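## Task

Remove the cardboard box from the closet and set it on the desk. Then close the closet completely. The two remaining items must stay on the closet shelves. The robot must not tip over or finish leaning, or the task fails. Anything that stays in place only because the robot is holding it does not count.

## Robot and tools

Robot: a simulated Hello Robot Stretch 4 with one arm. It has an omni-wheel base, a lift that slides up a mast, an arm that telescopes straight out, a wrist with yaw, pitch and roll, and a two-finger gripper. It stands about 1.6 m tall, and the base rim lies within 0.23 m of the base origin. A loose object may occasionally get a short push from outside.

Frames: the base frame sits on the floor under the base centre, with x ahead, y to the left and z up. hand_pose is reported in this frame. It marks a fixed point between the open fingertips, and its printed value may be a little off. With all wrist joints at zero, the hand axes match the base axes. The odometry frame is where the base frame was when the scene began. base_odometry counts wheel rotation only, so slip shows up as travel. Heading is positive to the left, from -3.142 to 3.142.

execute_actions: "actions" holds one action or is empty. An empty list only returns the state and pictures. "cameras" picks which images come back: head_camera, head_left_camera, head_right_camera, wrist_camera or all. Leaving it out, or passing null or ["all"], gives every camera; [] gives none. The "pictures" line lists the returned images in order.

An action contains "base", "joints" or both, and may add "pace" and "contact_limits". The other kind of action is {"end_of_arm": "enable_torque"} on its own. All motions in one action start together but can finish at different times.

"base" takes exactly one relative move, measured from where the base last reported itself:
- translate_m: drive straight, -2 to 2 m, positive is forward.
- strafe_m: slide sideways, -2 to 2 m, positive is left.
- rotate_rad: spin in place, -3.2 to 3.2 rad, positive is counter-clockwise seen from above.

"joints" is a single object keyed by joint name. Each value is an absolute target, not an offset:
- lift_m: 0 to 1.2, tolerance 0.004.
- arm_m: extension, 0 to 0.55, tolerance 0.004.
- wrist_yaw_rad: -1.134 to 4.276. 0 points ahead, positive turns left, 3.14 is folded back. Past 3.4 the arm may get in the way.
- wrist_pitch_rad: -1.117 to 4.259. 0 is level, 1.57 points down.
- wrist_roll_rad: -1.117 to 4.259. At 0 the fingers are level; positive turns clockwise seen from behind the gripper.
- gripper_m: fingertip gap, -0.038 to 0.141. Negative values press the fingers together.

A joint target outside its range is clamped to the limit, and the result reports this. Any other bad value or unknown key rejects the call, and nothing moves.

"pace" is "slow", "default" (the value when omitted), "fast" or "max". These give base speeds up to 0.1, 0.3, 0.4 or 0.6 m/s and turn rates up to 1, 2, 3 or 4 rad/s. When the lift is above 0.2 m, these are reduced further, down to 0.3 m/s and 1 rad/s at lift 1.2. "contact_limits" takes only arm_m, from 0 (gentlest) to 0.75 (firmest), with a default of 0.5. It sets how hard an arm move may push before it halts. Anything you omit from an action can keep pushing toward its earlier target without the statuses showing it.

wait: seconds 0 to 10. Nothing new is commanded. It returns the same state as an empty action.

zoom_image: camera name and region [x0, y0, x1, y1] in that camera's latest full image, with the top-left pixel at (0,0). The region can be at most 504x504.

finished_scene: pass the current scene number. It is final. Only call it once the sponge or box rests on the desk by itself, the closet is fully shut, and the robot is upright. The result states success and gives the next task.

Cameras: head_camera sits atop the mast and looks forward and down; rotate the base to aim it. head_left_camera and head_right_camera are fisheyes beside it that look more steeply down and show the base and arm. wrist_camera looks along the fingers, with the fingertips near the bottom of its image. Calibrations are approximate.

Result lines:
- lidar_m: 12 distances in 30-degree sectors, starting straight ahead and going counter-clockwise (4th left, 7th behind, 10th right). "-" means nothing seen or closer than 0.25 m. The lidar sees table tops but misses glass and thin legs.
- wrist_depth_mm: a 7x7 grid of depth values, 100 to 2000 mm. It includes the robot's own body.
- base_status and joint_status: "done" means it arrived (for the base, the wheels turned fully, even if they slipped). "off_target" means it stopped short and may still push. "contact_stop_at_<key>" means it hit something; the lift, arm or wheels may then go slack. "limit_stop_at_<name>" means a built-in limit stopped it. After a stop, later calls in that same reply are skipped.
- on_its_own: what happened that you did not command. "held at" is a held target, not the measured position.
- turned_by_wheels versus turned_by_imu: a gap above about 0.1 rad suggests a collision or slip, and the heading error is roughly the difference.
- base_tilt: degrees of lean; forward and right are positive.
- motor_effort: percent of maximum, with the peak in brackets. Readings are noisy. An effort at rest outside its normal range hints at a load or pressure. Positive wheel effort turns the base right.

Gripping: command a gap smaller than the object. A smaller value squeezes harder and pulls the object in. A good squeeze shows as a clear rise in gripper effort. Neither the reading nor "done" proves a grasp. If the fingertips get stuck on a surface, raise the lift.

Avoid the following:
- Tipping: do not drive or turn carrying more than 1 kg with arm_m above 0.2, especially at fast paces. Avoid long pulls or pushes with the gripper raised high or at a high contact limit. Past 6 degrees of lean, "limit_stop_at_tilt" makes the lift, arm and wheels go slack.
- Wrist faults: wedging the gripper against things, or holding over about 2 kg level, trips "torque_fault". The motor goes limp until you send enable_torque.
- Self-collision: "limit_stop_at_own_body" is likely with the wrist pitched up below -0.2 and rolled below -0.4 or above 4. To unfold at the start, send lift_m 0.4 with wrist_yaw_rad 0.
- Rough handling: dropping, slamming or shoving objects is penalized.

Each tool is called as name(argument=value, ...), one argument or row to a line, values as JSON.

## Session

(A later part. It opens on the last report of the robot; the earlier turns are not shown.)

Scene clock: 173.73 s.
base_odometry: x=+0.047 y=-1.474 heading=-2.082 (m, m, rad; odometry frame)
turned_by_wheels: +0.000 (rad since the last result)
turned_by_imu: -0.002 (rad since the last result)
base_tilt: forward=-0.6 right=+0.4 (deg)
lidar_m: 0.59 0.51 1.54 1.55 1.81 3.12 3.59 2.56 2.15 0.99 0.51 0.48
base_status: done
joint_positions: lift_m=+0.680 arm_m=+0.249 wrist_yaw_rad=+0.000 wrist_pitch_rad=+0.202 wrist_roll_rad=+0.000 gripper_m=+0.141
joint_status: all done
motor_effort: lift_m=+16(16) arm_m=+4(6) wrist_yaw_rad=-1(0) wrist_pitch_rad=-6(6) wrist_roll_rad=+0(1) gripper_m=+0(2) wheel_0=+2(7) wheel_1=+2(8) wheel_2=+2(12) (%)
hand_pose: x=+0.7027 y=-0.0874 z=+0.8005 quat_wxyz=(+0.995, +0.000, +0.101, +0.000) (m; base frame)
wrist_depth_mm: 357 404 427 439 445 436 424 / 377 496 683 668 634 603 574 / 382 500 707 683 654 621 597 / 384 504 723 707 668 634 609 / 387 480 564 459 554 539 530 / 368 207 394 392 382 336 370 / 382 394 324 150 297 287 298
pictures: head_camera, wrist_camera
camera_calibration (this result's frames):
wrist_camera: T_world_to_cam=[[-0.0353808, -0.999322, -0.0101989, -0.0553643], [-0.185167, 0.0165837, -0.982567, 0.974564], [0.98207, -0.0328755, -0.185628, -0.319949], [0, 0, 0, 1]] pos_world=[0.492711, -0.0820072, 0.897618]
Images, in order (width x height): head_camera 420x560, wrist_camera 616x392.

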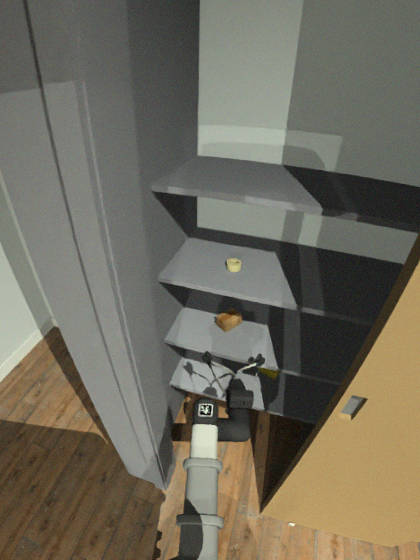

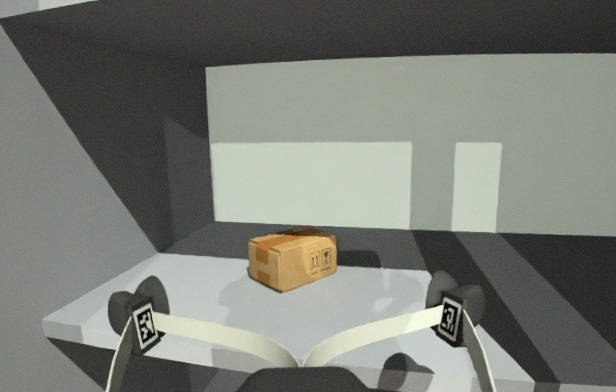

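execute_actions(
  actions=[
    {"base":{"strafe_m":-0.09},"joints":{"arm_m":0.497},"contact_limits":{"arm_m":0.2}},
  ],
  cameras=[],
)

execute_actions(
  actions=[
    {"base":{"strafe_m":-0.098},"joints":{"wrist_yaw_rad":0.4}},
  ],
  cameras=[],
)

execute_actions(
  actions=[
    {"joints":{"wrist_yaw_rad":0.7}},
  ],
  cameras=["head_camera","wrist_camera"],
)

Scene clock: 200.90 s.
base_odometry: x=-0.031 y=-1.430 heading=-2.082 (m, m, rad; odometry frame)
turned_by_wheels: +0.000 (rad since the last result)
turned_by_imu: +0.000 (rad since the last result)
base_tilt: forward=-0.5 right=+0.3 (deg)
lidar_m: 0.72 0.53 1.65 1.64 1.90 3.26 3.61 2.45 2.05 0.90 0.48 0.42
base_status: done
joint_positions: lift_m=+0.680 arm_m=+0.496 wrist_yaw_rad=+0.000 wrist_pitch_rad=+0.202 wrist_roll_rad=+0.000 gripper_m=+0.141
joint_status: all done
motor_effort: lift_m=+16(16) arm_m=+5(5) wrist_yaw_rad=-1(1) wrist_pitch_rad=-6(6) wrist_roll_rad=+0(1) gripper_m=+4(1) wheel_0=+1(9) wheel_1=-2(13) wheel_2=+0(1) (%)
contact_limits: arm_m 0.2
hand_pose: x=+0.9497 y=-0.0874 z=+0.8006 quat_wxyz=(+0.995, +0.000, +0.101, +0.000) (m; base frame)
wrist_depth_mm: 368 404 410 394 375 359 342 / 404 452 427 407 387 366 353 / 410 469 442 418 397 375 362 / 413 477 452 427 407 389 373 / 413 492 469 442 418 399 382 / 382 207 392 392 384 336 368 / 300 212 227 151 296 286 290
pictures: none
No camera images: the call's "cameras" was empty. Leave "cameras" out to get every camera's image.

Scene clock: 202.33 s.
base_odometry: x=-0.117 y=-1.382 heading=-2.082 (m, m, rad; odometry frame)
turned_by_wheels: +0.000 (rad since the last result)
turned_by_imu: +0.000 (rad since the last result)
base_tilt: forward=-0.5 right=+0.4 (deg)
lidar_m: 0.37 0.58 0.74 1.73 2.02 3.45 3.62 2.34 1.95 0.82 0.46 0.39
base_status: done
joint_positions: lift_m=+0.680 arm_m=+0.496 wrist_yaw_rad=+0.400 wrist_pitch_rad=+0.202 wrist_roll_rad=+0.000 gripper_m=+0.141
joint_status: all done
motor_effort: lift_m=+16(16) arm_m=+4(5) wrist_yaw_rad=+0(5) wrist_pitch_rad=-6(6) wrist_roll_rad=+0(0) gripper_m=+3(1) wheel_0=+0(8) wheel_1=-1(11) wheel_2=+0(0) (%)
hand_pose: x=+0.9615 y=+0.0294 z=+0.8006 quat_wxyz=(+0.975, -0.020, +0.099, +0.197) (m; base frame)
wrist_depth_mm: 347 389 427 413 368 320 294 / 362 424 496 439 377 330 298 / 366 433 512 452 389 336 304 / 373 439 530 462 397 345 312 / 375 449 521 477 410 351 319 / 368 206 392 392 384 334 325 / 301 216 224 150 296 285 296
pictures: none
No camera images: the call's "cameras" was empty. Leave "cameras" out to get every camera's image.

Scene clock: 203.07 s.
base_odometry: x=-0.117 y=-1.382 heading=-2.082 (m, m, rad; odometry frame)
turned_by_wheels: +0.000 (rad since the last result)
turned_by_imu: +0.000 (rad since the last result)
base_tilt: forward=-0.5 right=+0.3 (deg)
lidar_m: 0.39 0.58 0.74 1.74 2.01 3.44 3.63 2.33 1.96 0.80 0.46 0.39
base_status: not commanded
joint_positions: lift_m=+0.680 arm_m=+0.496 wrist_yaw_rad=+0.700 wrist_pitch_rad=+0.202 wrist_roll_rad=+0.000 gripper_m=+0.141
joint_status: all done
motor_effort: lift_m=+16(16) arm_m=+4(4) wrist_yaw_rad=-1(4) wrist_pitch_rad=-6(6) wrist_roll_rad=+0(0) gripper_m=+0(3) wheel_0=+0(0) wheel_1=-1(1) wheel_2=+0(0) (%)
hand_pose: x=+0.9396 y=+0.1151 z=+0.8006 quat_wxyz=(+0.935, -0.034, +0.095, +0.341) (m; base frame)
wrist_depth_mm: 303 340 382 421 418 357 312 / 310 347 399 469 452 366 317 / 315 353 407 480 466 375 322 / 322 362 418 492 477 382 329 / 329 368 427 488 473 389 334 / 334 207 394 392 382 334 334 / 303 291 286 150 279 286 290
pictures: head_camera, wrist_camera
camera_calibration (this result's frames):
wrist_camera: T_world_to_cam=[[0.616349, -0.787407, -0.0101797, -0.481417], [-0.152311, -0.10652, -0.982576, 0.998384], [0.772603, 0.60716, -0.185584, -0.422807], [0, 0, 0, 1]] pos_world=[0.775448, -0.0160117, 0.897621]
Images, in order (width x height): head_camera 420x560, wrist_camera 616x392.

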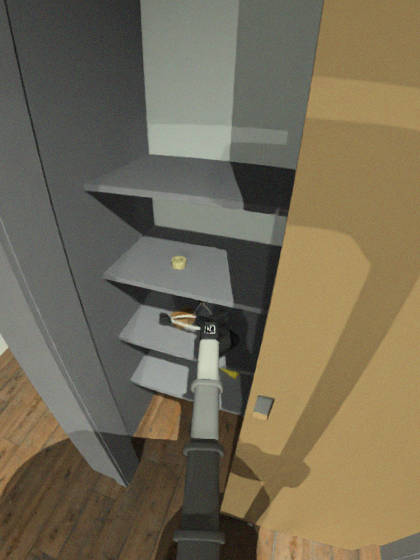

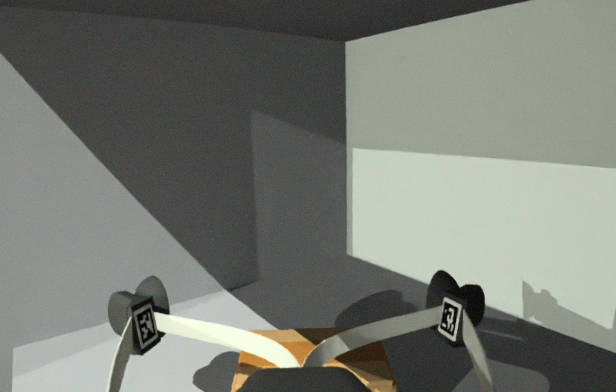

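execute_actions(
  actions=[
    {"joints":{"arm_m":0.51,"lift_m":0.621}},
  ],
  cameras=["wrist_camera"],
)

Scene clock: 209.43 s.
base_odometry: x=-0.117 y=-1.382 heading=-2.082 (m, m, rad; odometry frame)
turned_by_wheels: +0.000 (rad since the last result)
turned_by_imu: +0.000 (rad since the last result)
base_tilt: forward=-0.6 right=+0.3 (deg)
lidar_m: 0.40 0.56 0.79 1.72 2.02 3.47 3.64 2.36 1.97 0.79 0.46 0.39
base_status: not commanded
joint_positions: lift_m=+0.621 arm_m=+0.509 wrist_yaw_rad=+0.700 wrist_pitch_rad=+0.202 wrist_roll_rad=+0.000 gripper_m=+0.141
joint_status: all done
motor_effort: lift_m=+16(18) arm_m=+5(7) wrist_yaw_rad=+0(1) wrist_pitch_rad=-6(6) wrist_roll_rad=-1(0) gripper_m=+0(1) wheel_0=+0(0) wheel_1=-1(1) wheel_2=+0(0) (%)
hand_pose: x=+0.9526 y=+0.1151 z=+0.7416 quat_wxyz=(+0.935, -0.034, +0.095, +0.341) (m; base frame)
wrist_depth_mm: 301 336 387 449 427 345 303 / 307 345 397 462 439 353 307 / 315 351 407 473 449 364 310 / 319 357 415 484 459 368 317 / 325 357 387 232 375 353 319 / 267 207 180 181 183 228 253 / 206 198 185 150 191 195 202
pictures: wrist_camera
camera_calibration (this result's frames):
wrist_camera: T_world_to_cam=[[0.616383, -0.78738, -0.0101786, -0.490041], [-0.152306, -0.106527, -0.982576, 0.942426], [0.772576, 0.607194, -0.185584, -0.443758], [0, 0, 0, 1]] pos_world=[0.788427, -0.016007, 0.838663]
Images, in order (width x height): wrist_camera 616x392.

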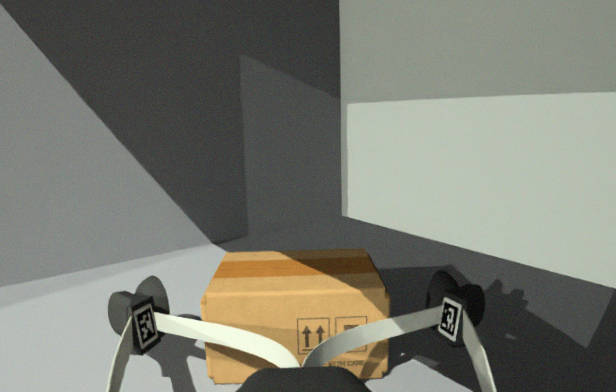

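execute_actions(
  actions=[
    {"joints":{"gripper_m":0.035}},
  ],
  cameras=[],
)

execute_actions(
  actions=[
    {"joints":{"lift_m":0.65}},
  ],
  cameras=["wrist_camera"],
)

execute_actions(
  actions=[
    {"base":{"strafe_m":0.15},"joints":{"wrist_yaw_rad":0.0}},
  ],
  cameras=["wrist_camera"],
)

Scene clock: 217.90 s.
base_odometry: x=-0.117 y=-1.382 heading=-2.082 (m, m, rad; odometry frame)
turned_by_wheels: +0.000 (rad since the last result)
turned_by_imu: +0.000 (rad since the last result)
base_tilt: forward=-0.5 right=+0.4 (deg)
lidar_m: 0.37 0.58 0.77 1.71 2.00 3.48 3.63 2.34 1.98 0.79 0.45 0.39
base_status: not commanded
joint_positions: lift_m=+0.621 arm_m=+0.509 wrist_yaw_rad=+0.700 wrist_pitch_rad=+0.203 wrist_roll_rad=+0.000 gripper_m=+0.035
joint_status: all done
motor_effort: lift_m=+16(16) arm_m=+4(5) wrist_yaw_rad=+0(0) wrist_pitch_rad=-7(8) wrist_roll_rad=+0(1) gripper_m=-20(20) wheel_0=+0(0) wheel_1=-1(1) wheel_2=+0(0) (%)
hand_pose: x=+0.9526 y=+0.1151 z=+0.7414 quat_wxyz=(+0.935, -0.035, +0.095, +0.341) (m; base frame)
wrist_depth_mm: 301 338 387 449 427 345 301 / 306 343 394 462 433 353 307 / 314 351 407 473 449 362 310 / 320 357 415 484 462 368 315 / 325 355 384 221 373 353 319 / 265 268 167 168 175 255 252 / 206 171 170 171 176 186 201
pictures: none
No camera images: the call's "cameras" was empty. Leave "cameras" out to get every camera's image.

Scene clock: 218.80 s.
base_odometry: x=-0.117 y=-1.382 heading=-2.082 (m, m, rad; odometry frame)
turned_by_wheels: +0.000 (rad since the last result)
turned_by_imu: +0.000 (rad since the last result)
base_tilt: forward=-0.6 right=+0.3 (deg)
lidar_m: 0.39 0.56 0.75 1.72 2.02 3.50 3.62 2.33 1.96 0.80 0.46 0.38
base_status: not commanded
joint_positions: lift_m=+0.650 arm_m=+0.509 wrist_yaw_rad=+0.700 wrist_pitch_rad=+0.203 wrist_roll_rad=+0.000 gripper_m=+0.035
joint_status: all done
motor_effort: lift_m=+23(23) arm_m=+5(4) wrist_yaw_rad=-1(1) wrist_pitch_rad=-8(8) wrist_roll_rad=+0(0) gripper_m=-21(20) wheel_0=+0(0) wheel_1=-1(1) wheel_2=+0(0) (%)
hand_pose: x=+0.9526 y=+0.1151 z=+0.7697 quat_wxyz=(+0.935, -0.035, +0.095, +0.341) (m; base frame)
wrist_depth_mm: 301 336 389 452 427 347 303 / 307 343 397 462 439 353 306 / 314 351 404 473 449 362 312 / 319 359 413 488 459 368 319 / 325 366 404 221 427 375 324 / 319 327 167 168 175 312 312 / 252 171 169 171 176 229 240
pictures: wrist_camera
camera_calibration (this result's frames):
wrist_camera: T_world_to_cam=[[0.616488, -0.787299, -0.0101492, -0.489848], [-0.152907, -0.107068, -0.982423, 0.970583], [0.772374, 0.607204, -0.18639, -0.437691], [0, 0, 0, 1]] pos_world=[0.788456, -0.0159711, 0.866971]
Images, in order (width x height): wrist_camera 616x392.

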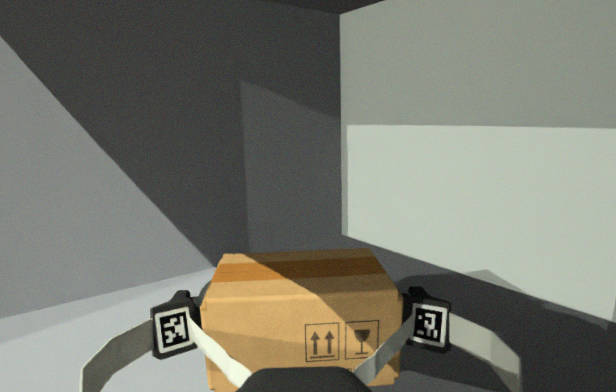

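Scene clock: 220.53 s.
base_odometry: x=+0.014 y=-1.455 heading=-2.082 (m, m, rad; odometry frame)
turned_by_wheels: +0.000 (rad since the last result)
turned_by_imu: +0.000 (rad since the last result)
base_tilt: forward=-0.6 right=+0.3 (deg)
lidar_m: 0.73 0.52 1.58 1.57 1.85 3.16 3.59 2.52 2.12 0.97 0.51 0.43
base_status: done
joint_positions: lift_m=+0.650 arm_m=+0.509 wrist_yaw_rad=+0.000 wrist_pitch_rad=+0.203 wrist_roll_rad=+0.000 gripper_m=+0.035
joint_status: all done
motor_effort: lift_m=+23(23) arm_m=+4(5) wrist_yaw_rad=-3(9) wrist_pitch_rad=-9(9) wrist_roll_rad=+0(0) gripper_m=-20(19) wheel_0=-1(10) wheel_1=+3(7) wheel_2=+0(1) (%)
hand_pose: x=+0.9627 y=-0.0873 z=+0.7697 quat_wxyz=(+0.995, +0.000, +0.101, +0.000) (m; base frame)
wrist_depth_mm: 342 430 415 397 377 357 343 / 345 439 427 404 387 366 353 / 349 455 442 418 397 375 362 / 353 462 455 430 410 387 373 / 353 433 455 221 410 394 382 / 324 325 167 168 174 314 309 / 251 171 169 171 176 229 240
pictures: wrist_camera
camera_calibration (this result's frames):
wrist_camera: T_world_to_cam=[[-0.0351103, -0.999332, -0.0101247, -0.0467226], [-0.185999, 0.0164881, -0.982412, 0.993086], [0.981922, -0.0326096, -0.186454, -0.580185], [0, 0, 0, 1]] pos_world=[0.75277, -0.0819852, 0.866968]
Images, in order (width x height): wrist_camera 616x392.

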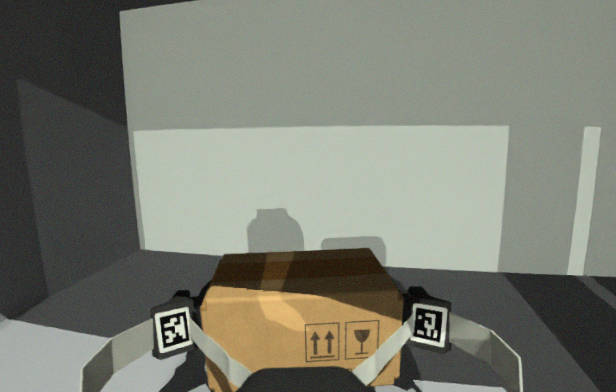

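execute_actions(
  actions=[
    {"base":{"translate_m":-2.0},"joints":{"arm_m":0.01},"pace":"max"},
  ],
  cameras=[],
)

execute_actions(
  actions=[
    {"base":{"rotate_rad":-3.12},"joints":{"lift_m":0.72},"pace":"fast"},
  ],
  cameras=["head_camera","wrist_camera"],
)

Scene clock: 241.63 s.
base_odometry: x=+0.993 y=+0.288 heading=-2.083 (m, m, rad; odometry frame)
turned_by_wheels: +0.000 (rad since the last result)
turned_by_imu: +0.010 (rad since the last result)
base_tilt: forward=-0.5 right=+0.3 (deg)
lidar_m: 2.36 2.42 2.09 2.11 1.94 0.87 0.87 1.02 1.63 1.60 1.89 2.36
base_status: done
joint_positions: lift_m=+0.650 arm_m=+0.011 wrist_yaw_rad=+0.000 wrist_pitch_rad=+0.203 wrist_roll_rad=+0.000 gripper_m=+0.035
joint_status: all done
motor_effort: lift_m=+20(23) arm_m=-4(6) wrist_yaw_rad=-1(2) wrist_pitch_rad=-9(10) wrist_roll_rad=+0(0) gripper_m=-21(20) wheel_0=+0(7) wheel_1=-3(8) wheel_2=-2(13) (%)
hand_pose: x=+0.4642 y=-0.0874 z=+0.7700 quat_wxyz=(+0.995, +0.000, +0.101, +0.000) (m; base frame)
wrist_depth_mm: - - - - 1983 1921 - / - - - - 1983 1921 - / - - - - - 1921 - / - - - - - - - / - - - 221 - - - / 1808 1863 167 168 174 1808 1708 / 1397 171 169 171 176 1308 1366
pictures: none
No camera images: the call's "cameras" was empty. Leave "cameras" out to get every camera's image.

Scene clock: 244.10 s.
base_odometry: x=+0.993 y=+0.288 heading=+1.081 (m, m, rad; odometry frame)
turned_by_wheels: -3.119 (rad since the last result)
turned_by_imu: -3.144 (rad since the last result)
base_tilt: forward=-0.6 right=+0.3 (deg)
lidar_m: 0.86 1.02 1.62 1.62 1.93 2.34 2.36 2.42 2.10 2.10 1.92 0.88
base_status: done
joint_positions: lift_m=+0.720 arm_m=+0.011 wrist_yaw_rad=+0.000 wrist_pitch_rad=+0.203 wrist_roll_rad=+0.000 gripper_m=+0.035
joint_status: all done
motor_effort: lift_m=+20(25) arm_m=-4(4) wrist_yaw_rad=-1(4) wrist_pitch_rad=-8(9) wrist_roll_rad=+0(0) gripper_m=-21(21) wheel_0=+1(8) wheel_1=+4(11) wheel_2=+2(9) (%)
hand_pose: x=+0.4642 y=-0.0874 z=+0.8400 quat_wxyz=(+0.995, +0.000, +0.101, +0.000) (m; base frame)
wrist_depth_mm: 1618 1537 1464 1366 1281 1229 1182 / 1661 1576 1464 1397 1308 1281 1182 / 1756 1618 1537 1430 1366 1281 1229 / 1229 1182 1160 1138 1118 1336 1281 / 1308 1708 732 222 699 1336 1308 / 1756 1756 167 168 175 1397 1336 / 1430 171 170 171 176 1397 1366
pictures: head_camera, wrist_camera
camera_calibration (this result's frames):
wrist_camera: T_world_to_cam=[[-0.0354938, -0.999319, -0.0100862, -0.0634764], [-0.186054, 0.0165237, -0.982401, 0.96942], [0.981898, -0.0329926, -0.186514, -0.0775922], [0, 0, 0, 1]] pos_world=[0.254299, -0.0820116, 0.937247]
Images, in order (width x height): head_camera 420x560, wrist_camera 616x392.

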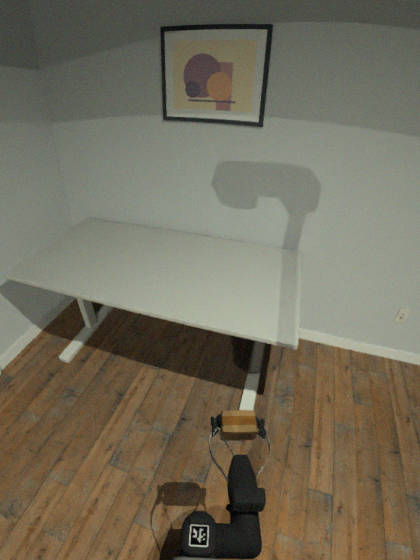

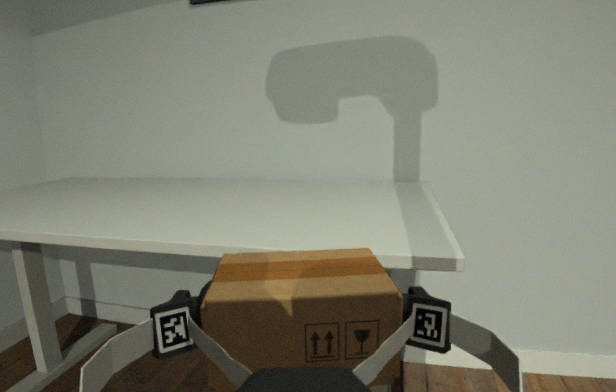

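execute_actions(
  actions=[
    {"base":{"translate_m":0.12},"joints":{"arm_m":0.52,"lift_m":0.67},"pace":"fast"},
  ],
  cameras=["head_camera"],
)

Scene clock: 251.70 s.
base_odometry: x=+1.050 y=+0.394 heading=+1.081 (m, m, rad; odometry frame)
turned_by_wheels: +0.000 (rad since the last result)
turned_by_imu: +0.000 (rad since the last result)
base_tilt: forward=-0.6 right=+0.4 (deg)
lidar_m: 0.76 0.90 1.51 1.56 1.90 2.47 2.49 2.48 2.14 2.13 1.76 0.75
base_status: done
joint_positions: lift_m=+0.670 arm_m=+0.519 wrist_yaw_rad=+0.000 wrist_pitch_rad=+0.203 wrist_roll_rad=+0.000 gripper_m=+0.035
joint_status: all done
motor_effort: lift_m=+17(18) arm_m=+5(5) wrist_yaw_rad=-1(1) wrist_pitch_rad=-9(10) wrist_roll_rad=+0(0) gripper_m=-19(21) wheel_0=+1(7) wheel_1=+2(11) wheel_2=+1(12) (%)
hand_pose: x=+0.9727 y=-0.0874 z=+0.7903 quat_wxyz=(+0.995, +0.000, +0.101, +0.000) (m; base frame)
wrist_depth_mm: 931 866 809 768 732 691 661 / 960 904 831 798 750 715 683 / 976 931 866 809 768 723 699 / 931 931 866 809 768 732 707 / 504 504 504 221 488 480 469 / 347 349 167 168 175 336 330 / 271 171 169 171 176 247 260
pictures: head_camera
Images, in order (width x height): head_camera 420x560.

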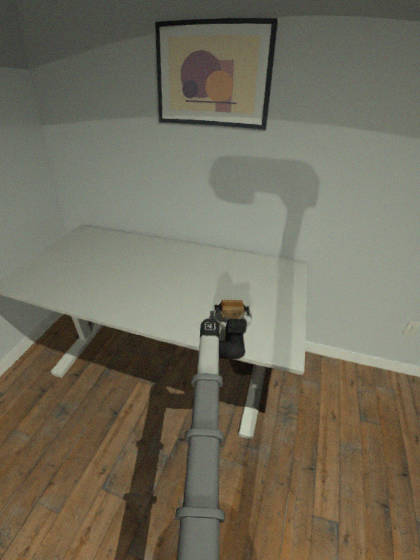

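execute_actions(
  actions=[
    {"joints":{"lift_m":0.632}},
  ],
  cameras=[],
)

execute_actions(
  actions=[
    {"joints":{"gripper_m":0.12}},
  ],
  cameras=["wrist_camera"],
)

execute_actions(
  actions=[
    {"base":{"translate_m":-1.68},"joints":{"arm_m":0.01},"pace":"max"},
  ],
  cameras=["head_camera"],
)

execute_actions(
  actions=[
    {"base":{"rotate_rad":2.845},"joints":{"lift_m":0.855,"wrist_pitch_rad":-0.01,"wrist_roll_rad":1.57,"gripper_m":-0.005,"arm_m":0.1},"pace":"max"},
  ],
  cameras=["head_camera","wrist_camera"],
)

Scene clock: 261.87 s.
base_odometry: x=+1.050 y=+0.394 heading=+1.081 (m, m, rad; odometry frame)
turned_by_wheels: +0.000 (rad since the last result)
turned_by_imu: +0.000 (rad since the last result)
base_tilt: forward=-0.6 right=+0.3 (deg)
lidar_m: 0.76 0.86 1.56 1.58 1.88 2.46 2.49 2.46 2.14 2.14 1.77 0.75
base_status: not commanded
joint_positions: lift_m=+0.632 arm_m=+0.519 wrist_yaw_rad=+0.000 wrist_pitch_rad=+0.203 wrist_roll_rad=+0.000 gripper_m=+0.035
joint_status: all done
motor_effort: lift_m=+16(17) arm_m=+5(4) wrist_yaw_rad=+0(1) wrist_pitch_rad=-8(9) wrist_roll_rad=+0(0) gripper_m=-17(21) wheel_0=+1(1) wheel_1=+2(2) wheel_2=+1(1) (%)
hand_pose: x=+0.9727 y=-0.0874 z=+0.7523 quat_wxyz=(+0.995, +0.000, +0.101, +0.000) (m; base frame)
wrist_depth_mm: 917 866 820 778 732 699 668 / 960 891 831 788 741 707 676 / 976 917 854 820 768 732 699 / 715 699 676 668 647 640 699 / 392 392 392 221 377 370 364 / 270 271 167 168 175 260 257 / 208 170 169 171 176 190 205
pictures: none
No camera images: the call's "cameras" was empty. Leave "cameras" out to get every camera's image.

Scene clock: 263.60 s.
base_odometry: x=+1.050 y=+0.394 heading=+1.081 (m, m, rad; odometry frame)
turned_by_wheels: +0.000 (rad since the last result)
turned_by_imu: +0.000 (rad since the last result)
base_tilt: forward=-0.6 right=+0.3 (deg)
lidar_m: 0.76 0.87 1.53 1.56 1.87 2.48 2.48 2.48 2.14 2.15 1.78 0.75
base_status: not commanded
joint_positions: lift_m=+0.632 arm_m=+0.519 wrist_yaw_rad=+0.000 wrist_pitch_rad=+0.203 wrist_roll_rad=+0.000 gripper_m=+0.120
joint_status: all done
motor_effort: lift_m=+16(16) arm_m=+5(4) wrist_yaw_rad=-2(2) wrist_pitch_rad=-8(8) wrist_roll_rad=+0(0) gripper_m=-3(19) wheel_0=+1(1) wheel_1=+2(2) wheel_2=+1(1) (%)
hand_pose: x=+0.9727 y=-0.0874 z=+0.7524 quat_wxyz=(+0.995, +0.000, +0.101, +0.000) (m; base frame)
wrist_depth_mm: 917 866 809 778 732 691 661 / 946 891 831 788 750 707 676 / 976 917 866 809 768 723 691 / 723 699 683 668 654 640 691 / 392 394 392 238 379 375 366 / 271 241 186 187 190 245 257 / 209 197 190 146 196 198 206
pictures: wrist_camera
camera_calibration (this result's frames):
wrist_camera: T_world_to_cam=[[-0.0351757, -0.99933, -0.0101023, -0.046522], [-0.185617, 0.0164655, -0.982484, 0.977641], [0.981992, -0.0326844, -0.186072, -0.593572], [0, 0, 0, 1]] pos_world=[0.762713, -0.0819888, 0.8496]
Images, in order (width x height): wrist_camera 616x392.

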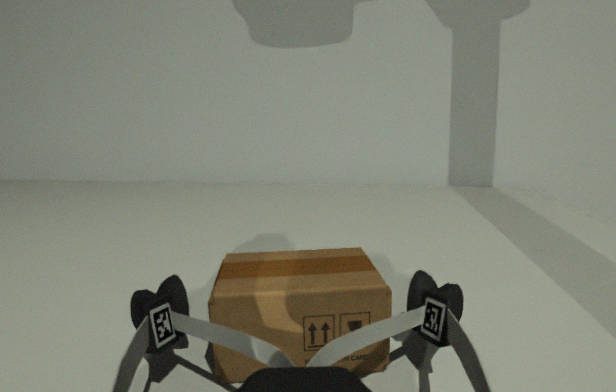

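Scene clock: 268.67 s.
base_odometry: x=+0.260 y=-1.088 heading=+1.081 (m, m, rad; odometry frame)
turned_by_wheels: +0.000 (rad since the last result)
turned_by_imu: +0.008 (rad since the last result)
base_tilt: forward=-0.5 right=+0.3 (deg)
lidar_m: 2.43 2.39 2.02 2.04 1.01 0.87 0.95 1.00 1.69 1.67 1.97 3.15
base_status: done
joint_positions: lift_m=+0.632 arm_m=+0.011 wrist_yaw_rad=+0.000 wrist_pitch_rad=+0.202 wrist_roll_rad=+0.000 gripper_m=+0.120
joint_status: all done
motor_effort: lift_m=+20(20) arm_m=-4(5) wrist_yaw_rad=-1(3) wrist_pitch_rad=-6(7) wrist_roll_rad=+0(0) gripper_m=+0(0) wheel_0=-1(10) wheel_1=-2(8) wheel_2=-2(13) (%)
hand_pose: x=+0.4643 y=-0.0874 z=+0.7523 quat_wxyz=(+0.995, +0.000, +0.101, +0.000) (m; base frame)
wrist_depth_mm: - - - - - - - / - - - - - - - / - - - - - - - / - - - - - - - / - - - - - - - / 1808 1618 1808 1808 221 1661 1708 / 1397 1308 1366 146 1336 1308 1308
pictures: head_camera
Images, in order (width x height): head_camera 420x560.

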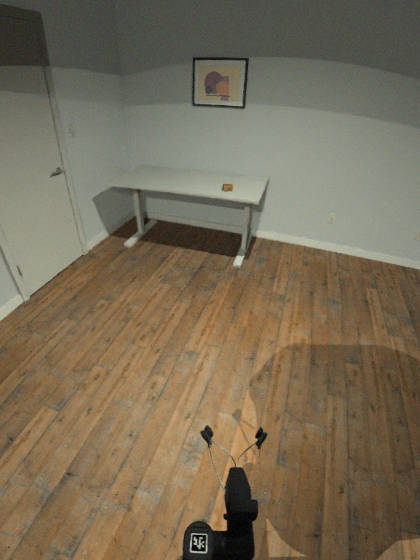

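Scene clock: 271.00 s.
base_odometry: x=+0.260 y=-1.088 heading=-2.357 (m, m, rad; odometry frame)
turned_by_wheels: +2.845 (rad since the last result)
turned_by_imu: +2.867 (rad since the last result)
base_tilt: forward=-0.6 right=+0.3 (deg)
lidar_m: 0.86 0.93 1.74 1.68 1.76 2.39 2.75 2.49 2.14 2.01 1.21 0.88
base_status: done
joint_positions: lift_m=+0.855 arm_m=+0.099 wrist_yaw_rad=+0.000 wrist_pitch_rad=-0.008 wrist_roll_rad=+1.570 gripper_m=-0.005
joint_status: all done
motor_effort: lift_m=+22(25) arm_m=+4(4) wrist_yaw_rad=-3(1) wrist_pitch_rad=-6(14) wrist_roll_rad=+1(6) gripper_m=-7(7) wheel_0=-1(10) wheel_1=-3(9) wheel_2=+0(12) (%)
hand_pose: x=+0.5588 y=-0.0873 z=+1.0353 quat_wxyz=(+0.707, +0.707, -0.003, +0.003) (m; base frame)
wrist_depth_mm: 535 539 544 549 554 559 564 / 535 539 539 549 554 559 569 / 530 539 544 544 554 559 564 / 525 535 539 539 549 554 564 / 525 530 539 549 549 554 559 / 1229 1229 1042 201 1078 1229 960 / 1205 1229 178 185 175 1160 976
pictures: head_camera, wrist_camera
camera_calibration (this result's frames):
wrist_camera: T_world_to_cam=[[-0.0248353, 0.0157484, -0.999568, 1.04904], [0.0154751, 0.999762, 0.015367, 0.119147], [0.999572, -0.0150868, -0.0250731, -0.30941], [0, 0, 0, 1]] pos_world=[0.333487, -0.140307, 1.03899]
Images, in order (width x height): head_camera 420x560, wrist_camera 616x392.

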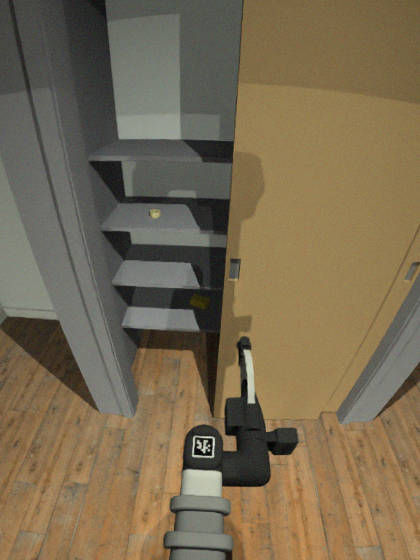

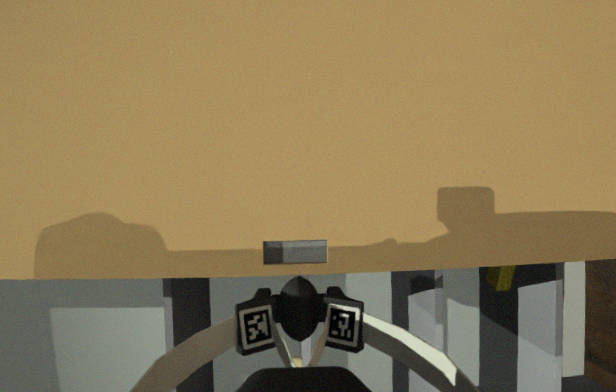

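execute_actions(
  actions=[
    {"base":{"strafe_m":0.015},"joints":{"arm_m":0.36},"pace":"fast"},
  ],
  cameras=["wrist_camera"],
)

Scene clock: 280.30 s.
base_odometry: x=+0.270 y=-1.099 heading=-2.357 (m, m, rad; odometry frame)
turned_by_wheels: +0.000 (rad since the last result)
turned_by_imu: +0.000 (rad since the last result)
base_tilt: forward=-0.6 right=+0.3 (deg)
lidar_m: 0.86 0.91 1.72 1.64 1.74 2.38 3.19 2.46 2.17 2.05 1.18 0.91
base_status: done
joint_positions: lift_m=+0.855 arm_m=+0.359 wrist_yaw_rad=+0.000 wrist_pitch_rad=-0.008 wrist_roll_rad=+1.570 gripper_m=-0.005
joint_status: all done
motor_effort: lift_m=+22(22) arm_m=+5(6) wrist_yaw_rad=+0(3) wrist_pitch_rad=-6(5) wrist_roll_rad=+1(1) gripper_m=-7(9) wheel_0=-1(10) wheel_1=+3(10) wheel_2=+0(0) (%)
hand_pose: x=+0.8186 y=-0.0874 z=+1.0353 quat_wxyz=(+0.707, +0.707, -0.003, +0.003) (m; base frame)
wrist_depth_mm: 278 281 283 286 289 293 296 / 276 279 282 285 289 290 294 / 277 278 282 283 287 290 293 / 276 278 281 285 286 289 293 / 274 278 281 283 286 289 291 / 274 277 279 201 286 289 820 / 960 647 178 185 175 683 891
pictures: wrist_camera
camera_calibration (this result's frames):
wrist_camera: T_world_to_cam=[[-0.024792, 0.0158911, -0.999566, 1.05548], [0.0156772, 0.999757, 0.0155053, 0.114875], [0.99957, -0.015286, -0.0250351, -0.569196], [0, 0, 0, 1]] pos_world=[0.593318, -0.140321, 1.03899]
Images, in order (width x height): wrist_camera 616x392.

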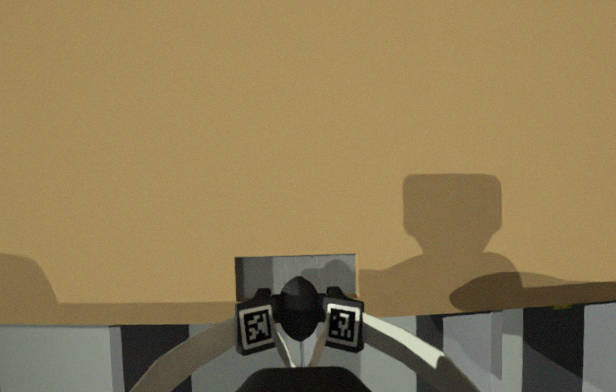

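execute_actions(
  actions=[
    {"joints":{"arm_m":0.425},"contact_limits":{"arm_m":0.12}},
  ],
  cameras=["wrist_camera"],
)

execute_actions(
  actions=[
    {"base":{"strafe_m":0.41},"pace":"default"},
  ],
  cameras=["head_camera","wrist_camera"],
)

Scene clock: 287.70 s.
base_odometry: x=+0.270 y=-1.099 heading=-2.357 (m, m, rad; odometry frame)
turned_by_wheels: +0.000 (rad since the last result)
turned_by_imu: +0.000 (rad since the last result)
base_tilt: forward=-0.5 right=+0.3 (deg)
lidar_m: 0.86 0.93 1.74 1.65 1.71 2.34 3.19 2.52 2.17 2.04 1.18 0.91
base_status: not commanded
joint_positions: lift_m=+0.855 arm_m=+0.424 wrist_yaw_rad=-0.004 wrist_pitch_rad=-0.008 wrist_roll_rad=+1.570 gripper_m=-0.005
joint_status: all done
motor_effort: lift_m=+22(22) arm_m=+6(7) wrist_yaw_rad=+10(13) wrist_pitch_rad=-6(6) wrist_roll_rad=+1(1) gripper_m=-4(6) wheel_0=-1(1) wheel_1=+3(3) wheel_2=-1(1) (%)
contact_limits: arm_m 0.12
hand_pose: x=+0.8829 y=-0.0885 z=+1.0353 quat_wxyz=(+0.707, +0.707, -0.004, +0.001) (m; base frame)
wrist_depth_mm: 217 219 222 224 226 228 230 / 216 219 220 223 225 228 229 / 216 218 220 222 224 228 229 / 215 216 220 221 224 226 229 / 214 216 219 220 224 225 227 / 213 215 216 199 223 224 227 / 559 214 176 202 175 549 854
pictures: wrist_camera
camera_calibration (this result's frames):
wrist_camera: T_world_to_cam=[[-0.0247295, 0.0159893, -0.999566, 1.05704], [0.0196447, 0.999687, 0.0155052, 0.111502], [0.999501, -0.0192527, -0.0250358, -0.633807], [0, 0, 0, 1]] pos_world=[0.657441, -0.140571, 1.03899]
Images, in order (width x height): wrist_camera 616x392.

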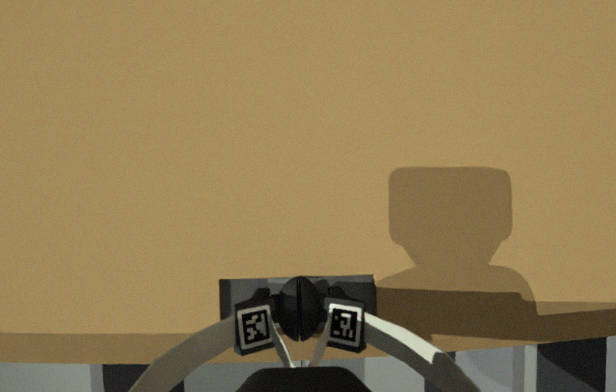

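Scene clock: 290.40 s.
base_odometry: x=+0.560 y=-1.389 heading=-2.358 (m, m, rad; odometry frame)
turned_by_wheels: +0.000 (rad since the last result)
turned_by_imu: -0.003 (rad since the last result)
base_tilt: forward=-0.6 right=+0.4 (deg)
lidar_m: 0.82 1.65 1.30 1.23 1.29 1.79 3.20 2.57 2.57 2.45 1.30 0.92
base_status: done
joint_positions: lift_m=+0.855 arm_m=+0.424 wrist_yaw_rad=-0.004 wrist_pitch_rad=-0.008 wrist_roll_rad=+1.570 gripper_m=-0.005
joint_status: not commanded
motor_effort: lift_m=+22(22) arm_m=+5(6) wrist_yaw_rad=+13(28) wrist_pitch_rad=-6(7) wrist_roll_rad=+1(1) gripper_m=-3(8) wheel_0=+0(18) wheel_1=+2(11) wheel_2=-6(5) (%)
hand_pose: x=+0.8830 y=-0.0887 z=+1.0352 quat_wxyz=(+0.707, +0.707, -0.004, +0.001) (m; base frame)
wrist_depth_mm: 216 218 220 223 225 228 229 / 216 217 220 222 224 227 229 / 214 216 219 221 223 226 228 / 213 216 218 220 222 225 227 / 213 215 217 219 221 224 226 / 212 214 216 202 221 224 225 / 211 213 176 195 198 272 273
pictures: head_camera, wrist_camera
camera_calibration (this result's frames):
wrist_camera: T_world_to_cam=[[-0.0248527, 0.0160058, -0.999563, 1.05712], [0.0202896, 0.999674, 0.0155031, 0.111117], [0.999485, -0.0198955, -0.0251693, -0.633827], [0, 0, 0, 1]] pos_world=[0.657518, -0.140611, 1.03898]
Images, in order (width x height): head_camera 420x560, wrist_camera 616x392.

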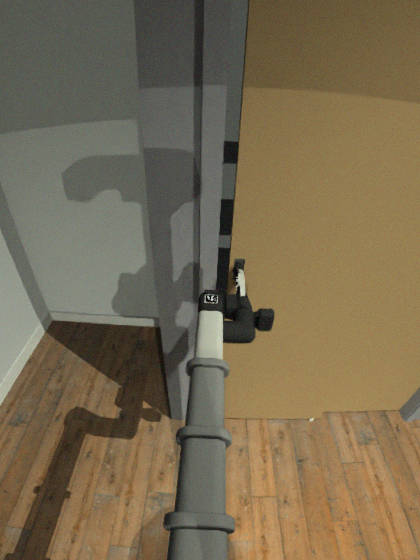

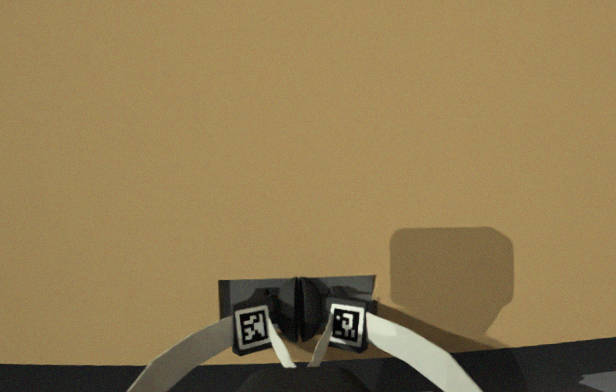

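execute_actions(
  actions=[
    {"base":{"strafe_m":0.045},"pace":"slow"},
  ],
  cameras=["head_camera","wrist_camera"],
)

Scene clock: 295.90 s.
base_odometry: x=+0.591 y=-1.421 heading=-2.359 (m, m, rad; odometry frame)
turned_by_wheels: -0.001 (rad since the last result)
turned_by_imu: -0.002 (rad since the last result)
base_tilt: forward=-0.5 right=+0.3 (deg)
lidar_m: 0.81 1.66 1.25 1.18 1.25 1.72 3.20 2.56 2.63 2.48 1.34 0.91
base_status: done
joint_positions: lift_m=+0.855 arm_m=+0.424 wrist_yaw_rad=-0.009 wrist_pitch_rad=-0.008 wrist_roll_rad=+1.570 gripper_m=-0.005
joint_status: not commanded
on_its_own: wrist_yaw_rad is at rest, and its effort (+25) is outside its rest range (-13 to +13)
motor_effort: lift_m=+22(22) arm_m=+5(5) wrist_yaw_rad=+25(28) wrist_pitch_rad=-6(7) wrist_roll_rad=+1(1) gripper_m=-4(6) wheel_0=-9(13) wheel_1=+2(10) wheel_2=-5(5) (%)
hand_pose: x=+0.8827 y=-0.0899 z=+1.0352 quat_wxyz=(+0.707, +0.707, -0.006, +0.000) (m; base frame)
wrist_depth_mm: 218 220 222 224 227 230 232 / 216 219 221 224 226 229 231 / 216 218 220 223 225 228 229 / 214 216 219 221 224 226 228 / 213 216 218 220 223 225 226 / 212 214 216 200 221 224 226 / 211 212 176 185 189 204 208
pictures: head_camera, wrist_camera
camera_calibration (this result's frames):
wrist_camera: T_world_to_cam=[[-0.0247853, 0.0161097, -0.999563, 1.05708], [0.0244688, 0.99958, 0.0155033, 0.10863], [0.999393, -0.0240738, -0.0251691, -0.633774], [0, 0, 0, 1]] pos_world=[0.656931, -0.140871, 1.03898]
Images, in order (width x height): head_camera 420x560, wrist_camera 616x392.

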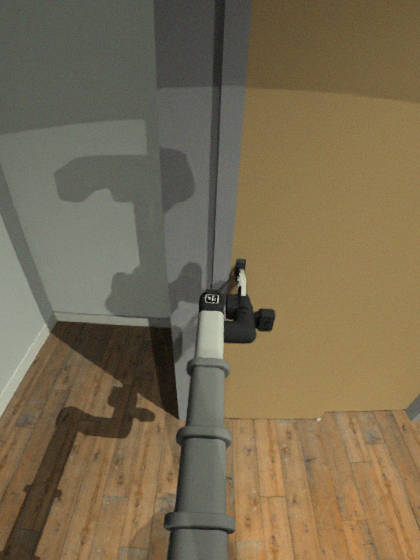

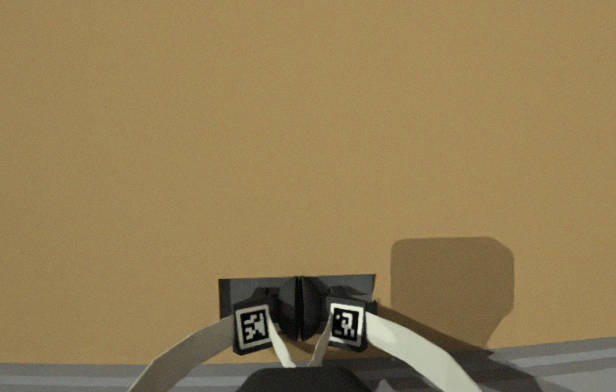

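execute_actions(
  actions=[
    {"joints":{"arm_m":0.36},"pace":"fast"},
  ],
  cameras=["head_right_camera","wrist_camera"],
)

Scene clock: 300.67 s.
base_odometry: x=+0.591 y=-1.421 heading=-2.358 (m, m, rad; odometry frame)
turned_by_wheels: +0.001 (rad since the last result)
turned_by_imu: +0.001 (rad since the last result)
base_tilt: forward=-0.6 right=+0.3 (deg)
lidar_m: 0.84 1.64 1.26 1.19 1.27 1.71 3.19 2.55 2.65 2.47 1.33 0.91
base_status: not commanded
joint_positions: lift_m=+0.855 arm_m=+0.361 wrist_yaw_rad=+0.000 wrist_pitch_rad=-0.008 wrist_roll_rad=+1.570 gripper_m=-0.005
joint_status: all done
motor_effort: lift_m=+22(22) arm_m=-4(5) wrist_yaw_rad=+0(24) wrist_pitch_rad=-7(6) wrist_roll_rad=+1(1) gripper_m=-7(7) wheel_0=-3(9) wheel_1=+1(2) wheel_2=-2(5) (%)
hand_pose: x=+0.8202 y=-0.0875 z=+1.0352 quat_wxyz=(+0.707, +0.707, -0.003, +0.003) (m; base frame)
wrist_depth_mm: 274 277 281 283 286 289 291 / 274 276 279 281 286 289 291 / 273 274 278 281 285 287 290 / 272 276 277 281 283 286 289 / 271 273 277 291 282 285 287 / 270 272 274 201 281 283 278 / 241 242 178 185 175 253 255
pictures: head_right_camera, wrist_camera
camera_calibration (this result's frames):
wrist_camera: T_world_to_cam=[[-0.0249677, 0.0158984, -0.999562, 1.05561], [0.0159789, 0.999752, 0.0155023, 0.114693], [0.999561, -0.0155848, -0.0252155, -0.570595], [0, 0, 0, 1]] pos_world=[0.594868, -0.14034, 1.03898]
Images, in order (width x height): head_right_camera 420x672, wrist_camera 616x392.

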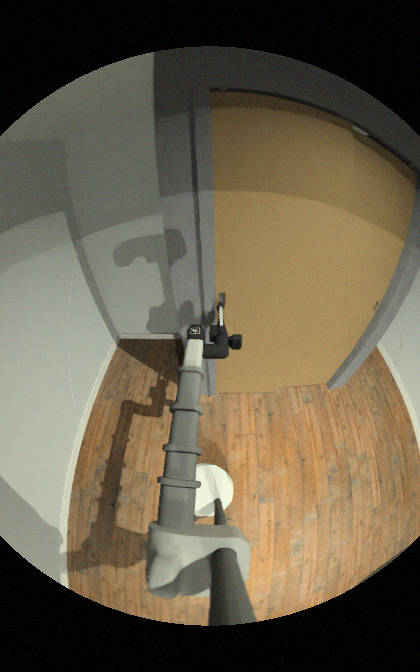

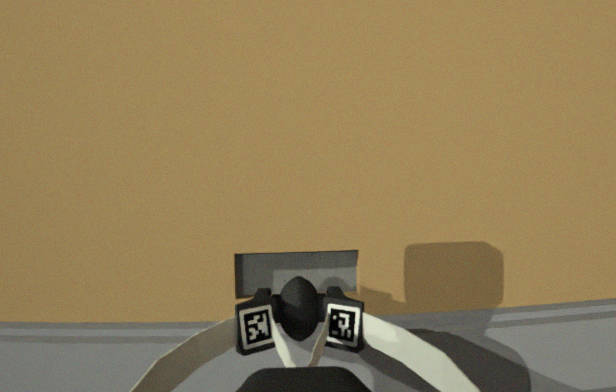

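finished_scene(
  scene=2,
)

The scene is finished: the task was done.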